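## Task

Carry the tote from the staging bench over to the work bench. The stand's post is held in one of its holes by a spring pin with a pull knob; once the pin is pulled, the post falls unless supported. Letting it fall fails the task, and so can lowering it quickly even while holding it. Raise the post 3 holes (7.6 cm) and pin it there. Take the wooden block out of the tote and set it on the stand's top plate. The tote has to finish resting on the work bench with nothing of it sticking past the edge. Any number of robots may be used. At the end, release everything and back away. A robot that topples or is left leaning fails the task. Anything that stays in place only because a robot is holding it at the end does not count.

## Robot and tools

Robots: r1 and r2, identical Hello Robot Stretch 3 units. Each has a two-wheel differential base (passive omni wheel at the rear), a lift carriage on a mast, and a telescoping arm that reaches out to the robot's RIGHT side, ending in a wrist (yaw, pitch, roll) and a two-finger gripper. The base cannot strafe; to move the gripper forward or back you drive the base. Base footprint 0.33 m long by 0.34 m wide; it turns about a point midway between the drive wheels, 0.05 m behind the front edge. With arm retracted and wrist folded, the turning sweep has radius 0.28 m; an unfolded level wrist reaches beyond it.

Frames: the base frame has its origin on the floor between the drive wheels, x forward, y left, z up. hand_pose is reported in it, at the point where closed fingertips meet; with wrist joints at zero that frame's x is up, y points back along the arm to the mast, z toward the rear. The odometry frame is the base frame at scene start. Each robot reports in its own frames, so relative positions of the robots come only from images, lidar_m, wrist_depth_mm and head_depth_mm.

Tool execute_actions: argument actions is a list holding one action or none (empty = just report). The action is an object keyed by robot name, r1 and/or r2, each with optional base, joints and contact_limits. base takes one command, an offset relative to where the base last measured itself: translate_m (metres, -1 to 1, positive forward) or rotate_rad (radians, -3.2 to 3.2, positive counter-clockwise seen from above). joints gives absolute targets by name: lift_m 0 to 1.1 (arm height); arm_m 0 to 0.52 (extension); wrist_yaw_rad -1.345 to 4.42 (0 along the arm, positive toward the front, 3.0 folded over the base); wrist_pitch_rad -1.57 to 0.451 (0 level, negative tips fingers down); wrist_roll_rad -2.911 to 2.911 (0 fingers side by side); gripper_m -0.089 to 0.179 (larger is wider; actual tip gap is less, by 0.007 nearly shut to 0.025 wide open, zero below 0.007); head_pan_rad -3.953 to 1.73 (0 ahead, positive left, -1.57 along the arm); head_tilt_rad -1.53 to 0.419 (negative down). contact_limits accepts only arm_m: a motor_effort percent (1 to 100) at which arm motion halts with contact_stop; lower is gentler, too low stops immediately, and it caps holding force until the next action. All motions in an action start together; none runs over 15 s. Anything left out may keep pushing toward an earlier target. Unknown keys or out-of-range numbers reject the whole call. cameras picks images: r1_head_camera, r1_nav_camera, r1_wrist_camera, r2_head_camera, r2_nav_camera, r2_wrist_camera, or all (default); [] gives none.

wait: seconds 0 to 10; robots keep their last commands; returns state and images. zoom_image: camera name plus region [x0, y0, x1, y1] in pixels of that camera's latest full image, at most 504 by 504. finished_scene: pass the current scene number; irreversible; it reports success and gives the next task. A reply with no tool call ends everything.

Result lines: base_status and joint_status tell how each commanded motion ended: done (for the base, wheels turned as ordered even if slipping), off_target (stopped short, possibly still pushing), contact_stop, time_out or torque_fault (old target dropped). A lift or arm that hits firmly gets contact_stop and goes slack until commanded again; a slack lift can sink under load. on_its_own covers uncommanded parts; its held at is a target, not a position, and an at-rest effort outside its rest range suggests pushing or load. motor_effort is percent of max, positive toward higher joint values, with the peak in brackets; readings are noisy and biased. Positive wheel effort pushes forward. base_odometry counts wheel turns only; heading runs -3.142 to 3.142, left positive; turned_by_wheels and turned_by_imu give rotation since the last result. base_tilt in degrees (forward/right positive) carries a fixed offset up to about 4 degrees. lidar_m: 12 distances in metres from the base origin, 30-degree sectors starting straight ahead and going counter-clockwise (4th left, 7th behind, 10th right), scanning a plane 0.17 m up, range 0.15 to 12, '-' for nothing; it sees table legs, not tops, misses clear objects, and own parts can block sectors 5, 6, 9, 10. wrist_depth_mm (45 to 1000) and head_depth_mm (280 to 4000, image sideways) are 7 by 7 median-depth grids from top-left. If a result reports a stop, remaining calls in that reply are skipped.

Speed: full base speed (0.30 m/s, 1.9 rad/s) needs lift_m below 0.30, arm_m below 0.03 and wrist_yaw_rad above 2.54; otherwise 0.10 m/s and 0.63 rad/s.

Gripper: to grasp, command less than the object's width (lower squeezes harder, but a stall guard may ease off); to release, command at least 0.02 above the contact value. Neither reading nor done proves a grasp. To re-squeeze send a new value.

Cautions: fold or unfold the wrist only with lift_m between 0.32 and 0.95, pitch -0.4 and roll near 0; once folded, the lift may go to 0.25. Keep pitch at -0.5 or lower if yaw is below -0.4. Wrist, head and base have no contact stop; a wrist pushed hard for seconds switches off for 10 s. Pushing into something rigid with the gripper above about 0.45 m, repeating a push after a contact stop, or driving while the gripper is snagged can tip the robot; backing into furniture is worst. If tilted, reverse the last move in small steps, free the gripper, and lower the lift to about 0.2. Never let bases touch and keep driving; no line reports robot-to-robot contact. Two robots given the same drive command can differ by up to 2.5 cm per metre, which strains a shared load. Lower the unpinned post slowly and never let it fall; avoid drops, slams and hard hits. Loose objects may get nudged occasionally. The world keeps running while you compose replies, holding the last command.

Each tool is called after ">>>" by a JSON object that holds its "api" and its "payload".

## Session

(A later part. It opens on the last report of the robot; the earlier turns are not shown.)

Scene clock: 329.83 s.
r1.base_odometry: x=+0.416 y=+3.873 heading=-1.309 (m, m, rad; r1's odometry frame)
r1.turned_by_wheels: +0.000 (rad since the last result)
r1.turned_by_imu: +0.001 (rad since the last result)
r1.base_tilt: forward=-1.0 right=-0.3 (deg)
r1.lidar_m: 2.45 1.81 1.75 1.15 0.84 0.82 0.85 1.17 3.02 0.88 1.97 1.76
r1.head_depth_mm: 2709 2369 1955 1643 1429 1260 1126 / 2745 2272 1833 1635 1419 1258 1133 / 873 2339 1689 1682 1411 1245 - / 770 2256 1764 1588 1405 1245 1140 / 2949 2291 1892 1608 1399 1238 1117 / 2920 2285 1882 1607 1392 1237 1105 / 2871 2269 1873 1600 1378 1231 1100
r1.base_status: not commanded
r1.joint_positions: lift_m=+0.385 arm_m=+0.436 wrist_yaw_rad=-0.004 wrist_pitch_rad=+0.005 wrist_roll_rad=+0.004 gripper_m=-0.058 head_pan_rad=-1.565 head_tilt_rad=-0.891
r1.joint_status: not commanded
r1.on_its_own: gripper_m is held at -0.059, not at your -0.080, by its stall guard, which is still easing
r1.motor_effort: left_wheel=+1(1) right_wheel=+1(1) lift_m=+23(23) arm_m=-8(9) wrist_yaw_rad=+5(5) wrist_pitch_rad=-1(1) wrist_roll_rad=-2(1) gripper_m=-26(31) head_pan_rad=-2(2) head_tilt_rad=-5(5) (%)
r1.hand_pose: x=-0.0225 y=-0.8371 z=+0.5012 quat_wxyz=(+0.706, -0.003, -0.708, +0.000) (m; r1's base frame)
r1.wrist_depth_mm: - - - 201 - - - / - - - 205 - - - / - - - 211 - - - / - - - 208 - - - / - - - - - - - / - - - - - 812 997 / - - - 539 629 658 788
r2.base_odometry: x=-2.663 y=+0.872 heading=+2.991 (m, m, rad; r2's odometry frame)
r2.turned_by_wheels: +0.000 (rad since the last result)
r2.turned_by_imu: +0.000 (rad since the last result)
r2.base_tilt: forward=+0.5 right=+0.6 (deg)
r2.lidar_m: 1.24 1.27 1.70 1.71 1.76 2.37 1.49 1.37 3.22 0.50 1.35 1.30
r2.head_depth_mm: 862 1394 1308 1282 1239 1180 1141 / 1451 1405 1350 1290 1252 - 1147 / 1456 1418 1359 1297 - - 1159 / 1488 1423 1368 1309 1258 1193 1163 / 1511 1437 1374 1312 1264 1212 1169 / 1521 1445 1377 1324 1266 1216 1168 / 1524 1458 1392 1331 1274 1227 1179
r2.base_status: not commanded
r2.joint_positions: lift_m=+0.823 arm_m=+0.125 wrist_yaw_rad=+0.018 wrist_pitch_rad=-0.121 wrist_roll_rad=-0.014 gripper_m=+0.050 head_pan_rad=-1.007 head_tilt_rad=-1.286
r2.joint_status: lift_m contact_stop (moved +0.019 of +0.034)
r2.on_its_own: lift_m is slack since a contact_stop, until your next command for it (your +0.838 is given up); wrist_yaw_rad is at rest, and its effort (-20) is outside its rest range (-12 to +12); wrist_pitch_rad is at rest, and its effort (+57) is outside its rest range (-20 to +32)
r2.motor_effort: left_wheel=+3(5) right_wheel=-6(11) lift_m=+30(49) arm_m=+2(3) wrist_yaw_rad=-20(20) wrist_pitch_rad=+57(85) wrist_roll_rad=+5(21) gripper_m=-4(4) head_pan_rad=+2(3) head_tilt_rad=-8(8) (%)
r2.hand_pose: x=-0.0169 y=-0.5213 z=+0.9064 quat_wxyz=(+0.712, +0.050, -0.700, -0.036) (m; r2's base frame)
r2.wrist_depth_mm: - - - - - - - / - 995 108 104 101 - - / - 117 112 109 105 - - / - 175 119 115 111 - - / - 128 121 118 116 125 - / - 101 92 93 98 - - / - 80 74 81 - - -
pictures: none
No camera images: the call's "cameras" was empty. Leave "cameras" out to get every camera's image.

>>> {"api": "execute_actions", "payload": {"actions": [{"r1":{"joints":{"gripper_m":0.07}},"r2":{"joints":{"lift_m":0.823}}}], "cameras": []}}

>>> {"api": "execute_actions", "payload": {"actions": [{"r1":{"joints":{"arm_m":0.462}}}], "cameras": []}}

>>> {"api": "execute_actions", "payload": {"actions": [{"r1":{"joints":{"gripper_m":-0.08}},"r2":{"joints":{"lift_m":0.830}}}], "cameras": []}}

>>> {"api": "execute_actions", "payload": {"actions": [{"r1":{"joints":{"arm_m":0.435}}}], "cameras": []}}

>>> {"api": "execute_actions", "payload": {"actions": [{"r2":{"joints":{"lift_m":0.865}}}], "cameras": ["r1_wrist_camera"]}}

Scene clock: 331.90 s.
r1.base_odometry: x=+0.416 y=+3.873 heading=-1.309 (m, m, rad; r1's odometry frame)
r1.turned_by_wheels: +0.000 (rad since the last result)
r1.turned_by_imu: +0.001 (rad since the last result)
r1.base_tilt: forward=-1.1 right=-0.4 (deg)
r1.lidar_m: 2.45 1.81 1.75 1.15 0.85 0.82 0.85 1.17 3.01 0.88 1.97 1.76
r1.head_depth_mm: 2721 2379 1939 1652 1427 1261 1126 / 2756 2282 1837 1636 1422 1255 1128 / 876 2325 1697 1672 1409 1251 - / 770 2255 1694 1577 1402 1246 1135 / 2927 2323 1896 1607 1399 1236 1123 / 2890 2263 1876 1594 1400 1236 1108 / 2872 2262 1872 1590 1392 1229 1102
r1.base_status: not commanded
r1.joint_positions: lift_m=+0.385 arm_m=+0.435 wrist_yaw_rad=-0.003 wrist_pitch_rad=-0.018 wrist_roll_rad=+0.004 gripper_m=+0.070 head_pan_rad=-1.565 head_tilt_rad=-0.891
r1.joint_status: all done
r1.motor_effort: left_wheel=+1(1) right_wheel=+0(1) lift_m=+23(23) arm_m=-4(9) wrist_yaw_rad=+3(4) wrist_pitch_rad=+5(5) wrist_roll_rad=-2(2) gripper_m=+0(91) head_pan_rad=-2(3) head_tilt_rad=-5(5) (%)
r1.hand_pose: x=-0.0222 y=-0.8361 z=+0.4952 quat_wxyz=(+0.706, +0.006, -0.708, -0.008) (m; r1's base frame)
r1.wrist_depth_mm: - - - 198 - - - / - - - 204 - - - / - - - 211 - - - / - - - 207 - - - / - - - 212 - - - / - - - 222 697 - 946 / - - 902 849 633 601 769
r2.base_odometry: x=-2.663 y=+0.872 heading=+2.991 (m, m, rad; r2's odometry frame)
r2.turned_by_wheels: +0.000 (rad since the last result)
r2.turned_by_imu: +0.000 (rad since the last result)
r2.base_tilt: forward=+0.6 right=+0.6 (deg)
r2.lidar_m: 1.24 1.27 1.70 1.71 1.77 2.36 1.48 1.37 3.21 0.50 1.34 1.29
r2.head_depth_mm: 866 1385 1307 1286 1237 1182 1147 / 1454 1401 1348 1286 1254 - 1147 / 1459 1417 1343 1295 - - 1155 / 1482 1421 1362 1303 1253 1194 1165 / 1506 1437 1373 1314 1257 1208 1166 / 1517 1444 1390 1321 1264 1213 1168 / 1529 1458 1385 1336 1278 1226 1176
r2.base_status: not commanded
r2.joint_positions: lift_m=+0.822 arm_m=+0.125 wrist_yaw_rad=+0.018 wrist_pitch_rad=-0.122 wrist_roll_rad=-0.014 gripper_m=+0.050 head_pan_rad=-1.007 head_tilt_rad=-1.286
r2.joint_status: all done
r2.on_its_own: wrist_yaw_rad is at rest, and its effort (-20) is outside its rest range (-12 to +12); wrist_pitch_rad is at rest, and its effort (+57) is outside its rest range (-20 to +32)
r2.motor_effort: left_wheel=+4(4) right_wheel=-7(7) lift_m=+36(38) arm_m=+2(2) wrist_yaw_rad=-20(20) wrist_pitch_rad=+57(58) wrist_roll_rad=+5(6) gripper_m=-4(4) head_pan_rad=+2(3) head_tilt_rad=-9(8) (%)
r2.hand_pose: x=-0.0169 y=-0.5212 z=+0.9061 quat_wxyz=(+0.711, +0.050, -0.700, -0.037) (m; r2's base frame)
r2.wrist_depth_mm: - - - - - - - / - 963 108 105 101 - - / - 117 112 109 105 - - / - 176 118 115 111 - - / - 128 121 118 116 125 - / - 101 92 93 98 - - / - 80 74 81 - - -
pictures: none
No camera images: the call's "cameras" was empty. Leave "cameras" out to get every camera's image.

Scene clock: 333.07 s.
r1.base_odometry: x=+0.416 y=+3.873 heading=-1.309 (m, m, rad; r1's odometry frame)
r1.turned_by_wheels: +0.000 (rad since the last result)
r1.turned_by_imu: +0.000 (rad since the last result)
r1.base_tilt: forward=-1.0 right=-0.4 (deg)
r1.lidar_m: 2.45 1.81 1.75 1.15 0.85 0.82 0.85 1.17 3.01 0.88 1.97 1.76
r1.head_depth_mm: 2713 2380 1944 1644 1425 1259 1125 / 2764 2277 1822 1630 1417 1254 1130 / 873 2347 1690 1665 1408 1253 - / 770 2239 1747 1565 1406 1245 1136 / 2882 2283 1895 1606 1399 1237 1117 / 2911 2272 1885 1594 1392 1232 1107 / 2867 2296 1872 1598 1389 1227 1101
r1.base_status: not commanded
r1.joint_positions: lift_m=+0.385 arm_m=+0.462 wrist_yaw_rad=-0.002 wrist_pitch_rad=-0.018 wrist_roll_rad=+0.004 gripper_m=+0.070 head_pan_rad=-1.565 head_tilt_rad=-0.891
r1.joint_status: all done
r1.motor_effort: left_wheel=+1(1) right_wheel=-1(0) lift_m=+23(23) arm_m=+4(5) wrist_yaw_rad=+3(4) wrist_pitch_rad=+6(6) wrist_roll_rad=-1(2) gripper_m=-1(0) head_pan_rad=-2(3) head_tilt_rad=-5(5) (%)
r1.hand_pose: x=-0.0221 y=-0.8624 z=+0.4951 quat_wxyz=(+0.706, +0.006, -0.708, -0.008) (m; r1's base frame)
r1.wrist_depth_mm: - - - 173 - - - / - - - 179 - - - / - - - 183 - - - / - - - 181 - - - / - - - 186 - - - / - - - 190 692 - 968 / - - 923 828 592 583 750
r2.base_odometry: x=-2.663 y=+0.872 heading=+2.991 (m, m, rad; r2's odometry frame)
r2.turned_by_wheels: +0.000 (rad since the last result)
r2.turned_by_imu: +0.000 (rad since the last result)
r2.base_tilt: forward=+0.5 right=+0.5 (deg)
r2.lidar_m: 1.23 1.27 1.70 1.71 1.76 2.36 1.49 1.37 3.22 0.50 1.35 1.29
r2.head_depth_mm: 854 1383 1305 1283 1237 1176 1144 / 1451 1403 1351 1290 1255 - 1149 / 1461 1418 1350 1290 - - 1155 / 1487 1419 1360 1300 1262 1191 1166 / 1507 1439 1372 1312 1263 1204 1168 / 1516 1438 1378 1325 1268 1225 1175 / 1527 1447 1383 1333 1275 1225 1181
r2.base_status: not commanded
r2.joint_positions: lift_m=+0.822 arm_m=+0.125 wrist_yaw_rad=+0.018 wrist_pitch_rad=-0.122 wrist_roll_rad=-0.014 gripper_m=+0.050 head_pan_rad=-1.007 head_tilt_rad=-1.286
r2.joint_status: not commanded
r2.on_its_own: wrist_yaw_rad is at rest, and its effort (-20) is outside its rest range (-12 to +12); wrist_pitch_rad is at rest, and its effort (+57) is outside its rest range (-20 to +32)
r2.motor_effort: left_wheel=+3(3) right_wheel=-7(8) lift_m=+37(36) arm_m=+2(2) wrist_yaw_rad=-20(20) wrist_pitch_rad=+57(57) wrist_roll_rad=+5(6) gripper_m=-4(4) head_pan_rad=+2(3) head_tilt_rad=-8(9) (%)
r2.hand_pose: x=-0.0169 y=-0.5212 z=+0.9061 quat_wxyz=(+0.711, +0.050, -0.700, -0.037) (m; r2's base frame)
r2.wrist_depth_mm: - - - - - - - / - 993 108 104 101 - - / - 117 112 109 105 - - / - 176 118 114 111 - - / - 129 121 118 116 125 - / - 101 92 93 98 - - / - 80 74 81 - - -
pictures: none
No camera images: the call's "cameras" was empty. Leave "cameras" out to get every camera's image.

Scene clock: 335.80 s.
r1.base_odometry: x=+0.416 y=+3.873 heading=-1.309 (m, m, rad; r1's odometry frame)
r1.turned_by_wheels: +0.000 (rad since the last result)
r1.turned_by_imu: +0.001 (rad since the last result)
r1.base_tilt: forward=-0.8 right=-0.3 (deg)
r1.lidar_m: 2.45 1.81 1.75 1.14 0.84 0.82 0.85 1.17 3.01 0.88 1.98 1.77
r1.head_depth_mm: 2717 2365 1946 1642 1427 1256 1123 / 2761 2279 1833 1637 1419 1253 1127 / 868 2333 1690 1671 1413 1255 - / 766 2233 1758 1570 1401 1246 1140 / 2930 2313 1889 1608 1406 1240 1113 / 2862 2270 1889 1603 1396 1229 1107 / 2894 2258 1868 1592 1391 1226 1105
r1.base_status: not commanded
r1.joint_positions: lift_m=+0.385 arm_m=+0.462 wrist_yaw_rad=-0.006 wrist_pitch_rad=-0.009 wrist_roll_rad=+0.006 gripper_m=-0.074 head_pan_rad=-1.565 head_tilt_rad=-0.891
r1.joint_status: gripper_m off_target (ended at -0.074, target -0.080)
r1.motor_effort: left_wheel=+1(4) right_wheel=-1(2) lift_m=+23(23) arm_m=-2(4) wrist_yaw_rad=+6(14) wrist_pitch_rad=+3(6) wrist_roll_rad=-2(3) gripper_m=-37(100) head_pan_rad=-2(2) head_tilt_rad=-5(5) (%)
r1.hand_pose: x=-0.0229 y=-0.8633 z=+0.4975 quat_wxyz=(+0.705, +0.001, -0.709, -0.006) (m; r1's base frame)
r1.wrist_depth_mm: - - - 173 - - - / - - - 178 - - - / - - - 183 - - - / - - - 180 - - - / - - - 183 - - - / - - - 149 - 769 971 / - - 991 849 608 612 773
r2.base_odometry: x=-2.663 y=+0.872 heading=+2.991 (m, m, rad; r2's odometry frame)
r2.turned_by_wheels: +0.000 (rad since the last result)
r2.turned_by_imu: +0.000 (rad since the last result)
r2.base_tilt: forward=+0.6 right=+0.6 (deg)
r2.lidar_m: 1.23 1.27 1.71 1.71 1.76 2.36 1.49 1.37 3.22 0.50 1.35 1.29
r2.head_depth_mm: 855 1384 1301 1290 1234 1179 1147 / 1454 1404 1344 1287 1256 - 1146 / 1457 1416 1355 1296 - - 1157 / 1496 1419 1362 1305 1258 1196 1159 / 1512 1430 1371 1318 1262 1211 1164 / 1514 1443 1382 1318 1269 1218 1175 / 1521 1453 1384 1331 1279 1222 1181
r2.base_status: not commanded
r2.joint_positions: lift_m=+0.829 arm_m=+0.125 wrist_yaw_rad=+0.018 wrist_pitch_rad=-0.145 wrist_roll_rad=-0.033 gripper_m=+0.050 head_pan_rad=-1.007 head_tilt_rad=-1.286
r2.joint_status: all done
r2.on_its_own: wrist_yaw_rad is at rest, and its effort (-20) is outside its rest range (-12 to +12); wrist_pitch_rad is at rest, and its effort (+68) is outside its rest range (-20 to +32)
r2.motor_effort: left_wheel=+4(4) right_wheel=-9(9) lift_m=+43(40) arm_m=+2(2) wrist_yaw_rad=-20(20) wrist_pitch_rad=+68(69) wrist_roll_rad=+13(13) gripper_m=-3(4) head_pan_rad=+2(2) head_tilt_rad=-8(8) (%)
r2.hand_pose: x=-0.0169 y=-0.5199 z=+0.9071 quat_wxyz=(+0.717, +0.059, -0.693, -0.044) (m; r2's base frame)
r2.wrist_depth_mm: - - - - - - - / - 111 107 103 100 - - / - - 111 108 104 - - / - 166 118 114 110 - - / - 126 121 118 116 123 - / - 100 93 94 98 - - / - 80 75 82 - - -
pictures: none
No camera images: the call's "cameras" was empty. Leave "cameras" out to get every camera's image.

Scene clock: 337.07 s.
r1.base_odometry: x=+0.416 y=+3.873 heading=-1.309 (m, m, rad; r1's odometry frame)
r1.turned_by_wheels: +0.000 (rad since the last result)
r1.turned_by_imu: +0.000 (rad since the last result)
r1.base_tilt: forward=-1.0 right=-0.2 (deg)
r1.lidar_m: 2.45 1.80 1.75 1.15 0.84 0.82 0.85 1.17 3.02 0.88 1.97 1.76
r1.head_depth_mm: 2700 2368 1956 1643 1430 1262 1129 / 2769 2279 1830 1637 1419 1252 1132 / 776 2336 1686 1674 1413 1246 - / 771 2247 1756 1592 1405 1244 1137 / 2944 2293 1900 1609 1398 1234 1116 / 2891 2282 1896 1595 1390 1229 1106 / 2866 2268 1855 1598 1384 1227 1102
r1.base_status: not commanded
r1.joint_positions: lift_m=+0.385 arm_m=+0.436 wrist_yaw_rad=-0.004 wrist_pitch_rad=+0.006 wrist_roll_rad=+0.005 gripper_m=-0.068 head_pan_rad=-1.565 head_tilt_rad=-0.891
r1.joint_status: all done
r1.on_its_own: gripper_m is held at -0.069, not at your -0.080, by its stall guard, which is still easing
r1.motor_effort: left_wheel=+0(2) right_wheel=+0(2) lift_m=+23(23) arm_m=-10(22) wrist_yaw_rad=+5(7) wrist_pitch_rad=-1(3) wrist_roll_rad=-2(2) gripper_m=-29(37) head_pan_rad=-2(2) head_tilt_rad=-5(5) (%)
r1.hand_pose: x=-0.0225 y=-0.8372 z=+0.5013 quat_wxyz=(+0.706, -0.003, -0.708, +0.000) (m; r1's base frame)
r1.wrist_depth_mm: - - - 200 - - - / - - - 204 - - - / - - - 211 - - - / - - - 208 - - - / - - - - - - - / - - - - - 795 990 / - - - 225 631 692 793
r2.base_odometry: x=-2.663 y=+0.872 heading=+2.991 (m, m, rad; r2's odometry frame)
r2.turned_by_wheels: +0.000 (rad since the last result)
r2.turned_by_imu: +0.000 (rad since the last result)
r2.base_tilt: forward=+0.5 right=+0.6 (deg)
r2.lidar_m: 1.23 1.27 1.70 1.71 1.76 2.36 1.49 1.36 3.21 0.50 1.35 1.29
r2.head_depth_mm: 859 1383 1298 1281 1238 1182 1142 / 1451 1402 1347 1298 1252 - 1144 / 1459 1422 1356 1294 - - 1156 / 1488 1428 1368 1307 1255 1190 1165 / 1507 1429 1367 1316 1256 1215 1167 / 1513 1449 1379 1321 1265 1218 1171 / 1523 1455 1390 1330 1272 1226 1178
r2.base_status: not commanded
r2.joint_positions: lift_m=+0.830 arm_m=+0.125 wrist_yaw_rad=+0.018 wrist_pitch_rad=-0.121 wrist_roll_rad=-0.015 gripper_m=+0.050 head_pan_rad=-1.007 head_tilt_rad=-1.286
r2.joint_status: not commanded
r2.on_its_own: wrist_yaw_rad is at rest, and its effort (-20) is outside its rest range (-12 to +12); wrist_pitch_rad is at rest, and its effort (+57) is outside its rest range (-20 to +32)
r2.motor_effort: left_wheel=+3(3) right_wheel=-6(9) lift_m=+36(43) arm_m=+1(2) wrist_yaw_rad=-20(20) wrist_pitch_rad=+57(68) wrist_roll_rad=+6(12) gripper_m=-4(4) head_pan_rad=+2(3) head_tilt_rad=-9(8) (%)
r2.hand_pose: x=-0.0169 y=-0.5213 z=+0.9134 quat_wxyz=(+0.712, +0.050, -0.700, -0.036) (m; r2's base frame)
r2.wrist_depth_mm: - - - - - - - / - 971 108 104 101 - - / - 117 112 108 105 - - / - 176 119 114 110 - - / - 127 121 118 116 125 - / - 101 92 93 97 - - / - 80 74 81 - - -
pictures: none
No camera images: the call's "cameras" was empty. Leave "cameras" out to get every camera's image.

Scene clock: 339.33 s.
r1.base_odometry: x=+0.416 y=+3.873 heading=-1.309 (m, m, rad; r1's odometry frame)
r1.turned_by_wheels: +0.000 (rad since the last result)
r1.turned_by_imu: +0.001 (rad since the last result)
r1.base_tilt: forward=-1.0 right=-0.5 (deg)
r1.lidar_m: 2.45 1.81 1.75 1.15 0.84 0.82 0.85 1.17 3.00 0.88 1.97 1.76
r1.head_depth_mm: 2716 2366 1951 1641 1420 1257 1119 / 2763 2280 1833 1642 1417 1253 1131 / 767 2333 1691 1678 1412 1250 - / 760 2228 1773 1589 1406 1245 1139 / 2888 2295 1891 1609 1405 1237 1120 / 2875 2272 1881 1600 1393 1231 1104 / 2898 2265 1870 1590 1384 1227 1105
r1.base_status: not commanded
r1.joint_positions: lift_m=+0.385 arm_m=+0.436 wrist_yaw_rad=-0.004 wrist_pitch_rad=+0.005 wrist_roll_rad=+0.004 gripper_m=-0.058 head_pan_rad=-1.565 head_tilt_rad=-0.891
r1.joint_status: not commanded
r1.on_its_own: gripper_m is held at -0.059, not at your -0.080, by its stall guard, which is still easing
r1.motor_effort: left_wheel=+0(0) right_wheel=+0(0) lift_m=+23(23) arm_m=-8(11) wrist_yaw_rad=+5(5) wrist_pitch_rad=-1(1) wrist_roll_rad=-2(1) gripper_m=-26(31) head_pan_rad=-1(2) head_tilt_rad=-5(6) (%)
r1.hand_pose: x=-0.0225 y=-0.8371 z=+0.5012 quat_wxyz=(+0.706, -0.003, -0.708, +0.000) (m; r1's base frame)
r1.wrist_depth_mm: - - - 200 - - - / - - - 205 - - - / - - - 210 - - - / - - - 208 - - - / - - - - - - - / - - - - - 812 985 / - - - 543 636 665 791
r2.base_odometry: x=-2.663 y=+0.872 heading=+2.991 (m, m, rad; r2's odometry frame)
r2.turned_by_wheels: +0.000 (rad since the last result)
r2.turned_by_imu: +0.000 (rad since the last result)
r2.base_tilt: forward=+0.6 right=+0.6 (deg)
r2.lidar_m: 1.23 1.27 1.71 1.71 1.76 2.37 1.49 1.37 3.23 0.50 1.35 1.29
r2.head_depth_mm: 861 1391 1292 1284 1238 1179 1143 / 1448 1410 1340 1290 1258 - 1151 / 1462 1415 1355 1297 - - 1156 / 1489 1423 1364 1309 1257 1201 1167 / 1515 1434 1375 1311 1262 1212 1171 / 1511 1449 1384 1317 1271 1222 1174 / 1518 1451 1394 1330 1274 1225 1180
r2.base_status: not commanded
r2.joint_positions: lift_m=+0.848 arm_m=+0.125 wrist_yaw_rad=+0.019 wrist_pitch_rad=-0.121 wrist_roll_rad=-0.014 gripper_m=+0.050 head_pan_rad=-1.007 head_tilt_rad=-1.286
r2.joint_status: lift_m contact_stop (moved +0.018 of +0.035)
r2.on_its_own: lift_m is slack since a contact_stop, until your next command for it (your +0.865 is given up); wrist_yaw_rad is at rest, and its effort (-21) is outside its rest range (-12 to +12); wrist_pitch_rad is at rest, and its effort (+57) is outside its rest range (-20 to +32)
r2.motor_effort: left_wheel=+3(5) right_wheel=-7(11) lift_m=+30(50) arm_m=+1(4) wrist_yaw_rad=-21(20) wrist_pitch_rad=+57(84) wrist_roll_rad=+6(21) gripper_m=-4(4) head_pan_rad=+3(4) head_tilt_rad=-7(8) (%)
r2.hand_pose: x=-0.0168 y=-0.5213 z=+0.9315 quat_wxyz=(+0.712, +0.050, -0.700, -0.036) (m; r2's base frame)
r2.wrist_depth_mm: - - - - - - - / - 979 108 104 101 - - / - 118 112 108 106 - - / - 176 118 115 111 - - / - 128 121 118 116 125 - / - 101 92 92 98 - - / - 80 74 81 - - -
pictures: r1_wrist_camera
Images, in order (width x height): r1_wrist_camera 644x364.

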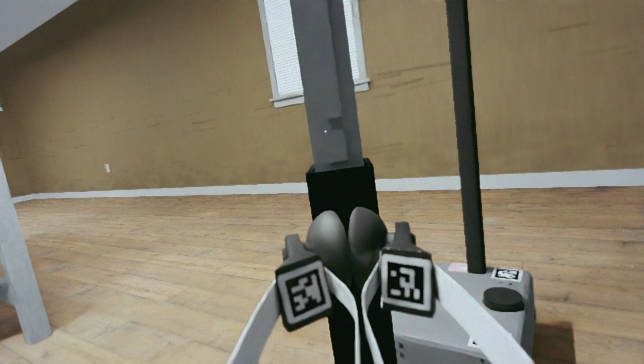

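>>> {"api": "execute_actions", "payload": {"actions": [{"r1":{"joints":{"gripper_m":0.07}},"r2":{"joints":{"lift_m":0.848}}}], "cameras": []}}

>>> {"api": "execute_actions", "payload": {"actions": [{"r1":{"joints":{"arm_m":0.2}},"r2":{"joints":{"lift_m":0.80}}}], "cameras": []}}

>>> {"api": "execute_actions", "payload": {"actions": [{"r2":{"joints":{"arm_m":0.0}}}], "cameras": ["r1_nav_camera","r2_wrist_camera"]}}

Scene clock: 341.23 s.
r1.base_odometry: x=+0.416 y=+3.873 heading=-1.309 (m, m, rad; r1's odometry frame)
r1.turned_by_wheels: +0.000 (rad since the last result)
r1.turned_by_imu: +0.001 (rad since the last result)
r1.base_tilt: forward=-1.1 right=-0.4 (deg)
r1.lidar_m: 2.45 1.81 1.75 1.15 0.84 0.82 0.85 1.17 3.01 0.88 1.98 1.76
r1.head_depth_mm: 2672 2376 1944 1645 1430 1258 1125 / 2764 2273 1825 1631 1430 1252 1129 / 769 2332 1693 1675 1414 1248 - / 761 2251 1697 1572 1405 1245 1138 / 2918 2298 1889 1615 1401 1240 1122 / 2880 2293 1884 1598 1399 1233 1107 / 2872 2280 1877 1592 1389 1235 1101
r1.base_status: not commanded
r1.joint_positions: lift_m=+0.385 arm_m=+0.435 wrist_yaw_rad=-0.003 wrist_pitch_rad=-0.018 wrist_roll_rad=+0.004 gripper_m=+0.070 head_pan_rad=-1.565 head_tilt_rad=-0.891
r1.joint_status: all done
r1.motor_effort: left_wheel=+1(1) right_wheel=-1(0) lift_m=+23(23) arm_m=-4(9) wrist_yaw_rad=+3(5) wrist_pitch_rad=+6(6) wrist_roll_rad=-1(2) gripper_m=+0(93) head_pan_rad=-1(2) head_tilt_rad=-5(5) (%)
r1.hand_pose: x=-0.0222 y=-0.8361 z=+0.4952 quat_wxyz=(+0.706, +0.006, -0.708, -0.008) (m; r1's base frame)
r1.wrist_depth_mm: - - - 199 - - - / - - - 204 - - - / - - - 211 - - - / - - - 207 - - - / - - - 213 - - - / - - - 221 702 - 951 / - - 902 852 630 598 773
r2.base_odometry: x=-2.663 y=+0.872 heading=+2.991 (m, m, rad; r2's odometry frame)
r2.turned_by_wheels: +0.000 (rad since the last result)
r2.turned_by_imu: +0.000 (rad since the last result)
r2.base_tilt: forward=+0.5 right=+0.6 (deg)
r2.lidar_m: 1.23 1.27 1.70 1.71 1.77 2.37 1.49 1.37 3.22 0.50 1.35 1.29
r2.head_depth_mm: 866 1388 1302 1282 1231 1183 1139 / 1446 1409 1354 1286 1255 - 1146 / 1451 1418 1357 1298 - - 1158 / 1486 1426 1362 1313 1252 1194 1161 / 1505 1435 1366 1310 1258 1212 1169 / 1515 1439 1380 1324 1265 1223 1168 / 1528 1445 1389 1332 1273 1227 1179
r2.base_status: not commanded
r2.joint_positions: lift_m=+0.847 arm_m=+0.125 wrist_yaw_rad=+0.019 wrist_pitch_rad=-0.122 wrist_roll_rad=-0.014 gripper_m=+0.050 head_pan_rad=-1.007 head_tilt_rad=-1.286
r2.joint_status: all done
r2.on_its_own: wrist_yaw_rad is at rest, and its effort (-20) is outside its rest range (-12 to +12); wrist_pitch_rad is at rest, and its effort (+57) is outside its rest range (-20 to +32)
r2.motor_effort: left_wheel=+3(3) right_wheel=-6(7) lift_m=+37(38) arm_m=+1(1) wrist_yaw_rad=-20(21) wrist_pitch_rad=+57(58) wrist_roll_rad=+6(6) gripper_m=-4(4) head_pan_rad=+2(3) head_tilt_rad=-8(8) (%)
r2.hand_pose: x=-0.0168 y=-0.5213 z=+0.9311 quat_wxyz=(+0.711, +0.050, -0.700, -0.036) (m; r2's base frame)
r2.wrist_depth_mm: - - - - - - - / - 968 108 104 101 - - / - 117 112 109 105 - - / - 176 118 115 111 - - / - 128 121 118 116 125 - / - 101 92 93 97 - - / - 80 74 81 - - -
pictures: none
No camera images: the call's "cameras" was empty. Leave "cameras" out to get every camera's image.

Scene clock: 344.20 s.
r1.base_odometry: x=+0.416 y=+3.873 heading=-1.309 (m, m, rad; r1's odometry frame)
r1.turned_by_wheels: +0.000 (rad since the last result)
r1.turned_by_imu: +0.001 (rad since the last result)
r1.base_tilt: forward=-0.9 right=-0.5 (deg)
r1.lidar_m: 2.45 1.81 1.75 1.14 0.84 0.81 0.85 1.17 3.01 0.88 1.97 1.76
r1.head_depth_mm: 2715 2372 1931 1652 1426 1257 1130 / 2731 2292 1839 1633 1420 1251 1138 / 769 2346 1700 1622 1438 1238 - / 760 2253 1773 1615 1449 1232 1136 / 2910 2311 1898 1613 1400 1243 1118 / 2911 2286 1876 1611 1395 1235 1102 / 2886 2267 1876 1598 1390 1231 1100
r1.base_status: not commanded
r1.joint_positions: lift_m=+0.385 arm_m=+0.200 wrist_yaw_rad=-0.001 wrist_pitch_rad=-0.019 wrist_roll_rad=+0.004 gripper_m=+0.070 head_pan_rad=-1.565 head_tilt_rad=-0.891
r1.joint_status: all done
r1.motor_effort: left_wheel=+1(1) right_wheel=-1(1) lift_m=+23(23) arm_m=-5(2) wrist_yaw_rad=+1(3) wrist_pitch_rad=+6(6) wrist_roll_rad=-2(2) gripper_m=+0(0) head_pan_rad=-3(3) head_tilt_rad=-4(5) (%)
r1.hand_pose: x=-0.0218 y=-0.6011 z=+0.4949 quat_wxyz=(+0.706, +0.007, -0.708, -0.008) (m; r1's base frame)
r1.wrist_depth_mm: - - - - - - - / - - - - - - - / - - - - - - - / - - - - - - - / - - - - - - - / - - - - 878 - 956 / - - 900 886 836 800 760
r2.base_odometry: x=-2.663 y=+0.872 heading=+2.991 (m, m, rad; r2's odometry frame)
r2.turned_by_wheels: +0.000 (rad since the last result)
r2.turned_by_imu: -0.001 (rad since the last result)
r2.base_tilt: forward=+0.5 right=+0.6 (deg)
r2.lidar_m: 1.23 1.27 1.70 1.71 1.76 2.37 1.49 1.37 3.24 0.50 1.34 1.29
r2.head_depth_mm: 1461 1398 1306 1285 1240 1187 1148 / 1449 1415 1352 1292 1259 - 1143 / 1457 1417 1358 1296 - - 1158 / 1490 1428 1369 1304 1253 1191 1166 / 1508 1428 1368 1314 1260 1212 1163 / 1509 1450 1386 1319 1266 1218 1173 / 1531 1457 1390 1333 1271 1219 1178
r2.base_status: not commanded
r2.joint_positions: lift_m=+0.800 arm_m=+0.125 wrist_yaw_rad=+0.007 wrist_pitch_rad=-0.019 wrist_roll_rad=-0.006 gripper_m=+0.050 head_pan_rad=-1.007 head_tilt_rad=-1.286
r2.joint_status: all done
r2.on_its_own: wrist_pitch_rad moved +0.103 to your old target +0.000
r2.motor_effort: left_wheel=+2(3) right_wheel=-1(7) lift_m=+23(31) arm_m=+1(1) wrist_yaw_rad=-8(20) wrist_pitch_rad=+9(57) wrist_roll_rad=+2(5) gripper_m=-1(4) head_pan_rad=+3(2) head_tilt_rad=-9(8) (%)
r2.hand_pose: x=-0.0196 y=-0.5256 z=+0.9099 quat_wxyz=(+0.709, +0.010, -0.705, -0.004) (m; r2's base frame)
r2.wrist_depth_mm: - 108 105 102 100 - - / - 112 109 105 103 - - / - 115 112 109 106 - - / - 104 104 105 106 109 - / - 61 65 73 - - - / - 680 - 159 - - - / - - - 167 - - -
pictures: none
No camera images: the call's "cameras" was empty. Leave "cameras" out to get every camera's image.

Scene clock: 346.37 s.
r1.base_odometry: x=+0.416 y=+3.873 heading=-1.309 (m, m, rad; r1's odometry frame)
r1.turned_by_wheels: +0.000 (rad since the last result)
r1.turned_by_imu: +0.001 (rad since the last result)
r1.base_tilt: forward=-0.8 right=-0.5 (deg)
r1.lidar_m: 2.45 1.81 1.75 1.15 0.85 0.82 0.85 1.17 3.02 0.88 1.97 1.76
r1.head_depth_mm: 2708 2385 1938 1640 1425 1260 1129 / 2706 2274 1839 1631 1417 1252 1135 / 771 2333 1695 1619 1437 1233 - / 762 2241 1764 1614 1450 1235 1142 / 2946 2295 1892 1613 1390 1241 1118 / 2884 2285 1883 1596 1393 1237 1105 / 2888 2265 1872 1590 1381 1229 1099
r1.base_status: not commanded
r1.joint_positions: lift_m=+0.385 arm_m=+0.200 wrist_yaw_rad=-0.001 wrist_pitch_rad=-0.019 wrist_roll_rad=+0.004 gripper_m=+0.070 head_pan_rad=-1.565 head_tilt_rad=-0.891
r1.joint_status: not commanded
r1.motor_effort: left_wheel=+1(1) right_wheel=-1(0) lift_m=+23(23) arm_m=-4(4) wrist_yaw_rad=+2(2) wrist_pitch_rad=+6(6) wrist_roll_rad=-1(1) gripper_m=+0(0) head_pan_rad=-1(2) head_tilt_rad=-5(5) (%)
r1.hand_pose: x=-0.0218 y=-0.6011 z=+0.4949 quat_wxyz=(+0.706, +0.007, -0.708, -0.008) (m; r1's base frame)
r1.wrist_depth_mm: - - - - - - - / - - - - - - - / - - - - - - - / - - - - - - - / - - - - - - - / - - - - 884 - 959 / - - 918 875 834 787 766
r2.base_odometry: x=-2.663 y=+0.872 heading=+2.991 (m, m, rad; r2's odometry frame)
r2.turned_by_wheels: +0.000 (rad since the last result)
r2.turned_by_imu: +0.000 (rad since the last result)
r2.base_tilt: forward=+0.4 right=+0.5 (deg)
r2.lidar_m: 1.24 1.27 1.70 1.71 1.76 2.36 1.49 1.37 3.24 0.50 1.35 1.29
r2.head_depth_mm: 1456 1408 1084 - 1235 1182 1153 / 1459 1411 1348 1292 1253 - 1148 / 1464 1419 1351 1299 - - 1155 / 1484 1423 1365 1307 1253 1192 1166 / 1499 1442 1376 1314 1262 1213 1168 / 1518 1446 1386 1320 1264 1223 1176 / 1532 1458 1390 1328 1280 1224 1178
r2.base_status: not commanded
r2.joint_positions: lift_m=+0.800 arm_m=+0.003 wrist_yaw_rad=+0.003 wrist_pitch_rad=-0.019 wrist_roll_rad=-0.005 gripper_m=+0.050 head_pan_rad=-1.007 head_tilt_rad=-1.286
r2.joint_status: all done
joint sent to its limit — the command would take r2.arm_m past its lower limit, so that joint was sent only as far as its limit.
r2.motor_effort: left_wheel=+0(1) right_wheel=-1(1) lift_m=+23(24) arm_m=-5(7) wrist_yaw_rad=-2(7) wrist_pitch_rad=+9(9) wrist_roll_rad=+3(3) gripper_m=-1(1) head_pan_rad=+4(2) head_tilt_rad=-9(7) (%)
r2.hand_pose: x=-0.0208 y=-0.4034 z=+0.9099 quat_wxyz=(+0.709, +0.008, -0.705, -0.006) (m; r2's base frame)
r2.wrist_depth_mm: - - - - - - - / - - 230 225 - - - / - - 237 230 - - - / - - - 282 - - - / - - - 297 - - - / - - - 309 - - - / - - - 322 - - -
pictures: r1_nav_camera (sideways: a quarter turn counterclockwise sets it upright), r2_wrist_camera
Images, in order (width x height): r1_nav_camera 672x504, r2_wrist_camera 644x364.

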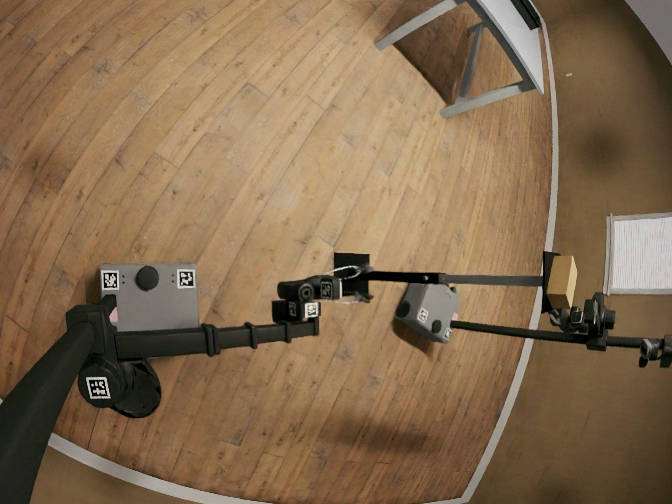

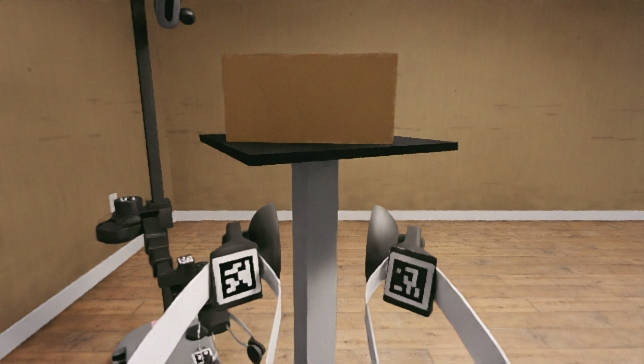

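>>> {"api": "finished_scene", "payload": {"scene": 2}}

The scene is finished: the task was done.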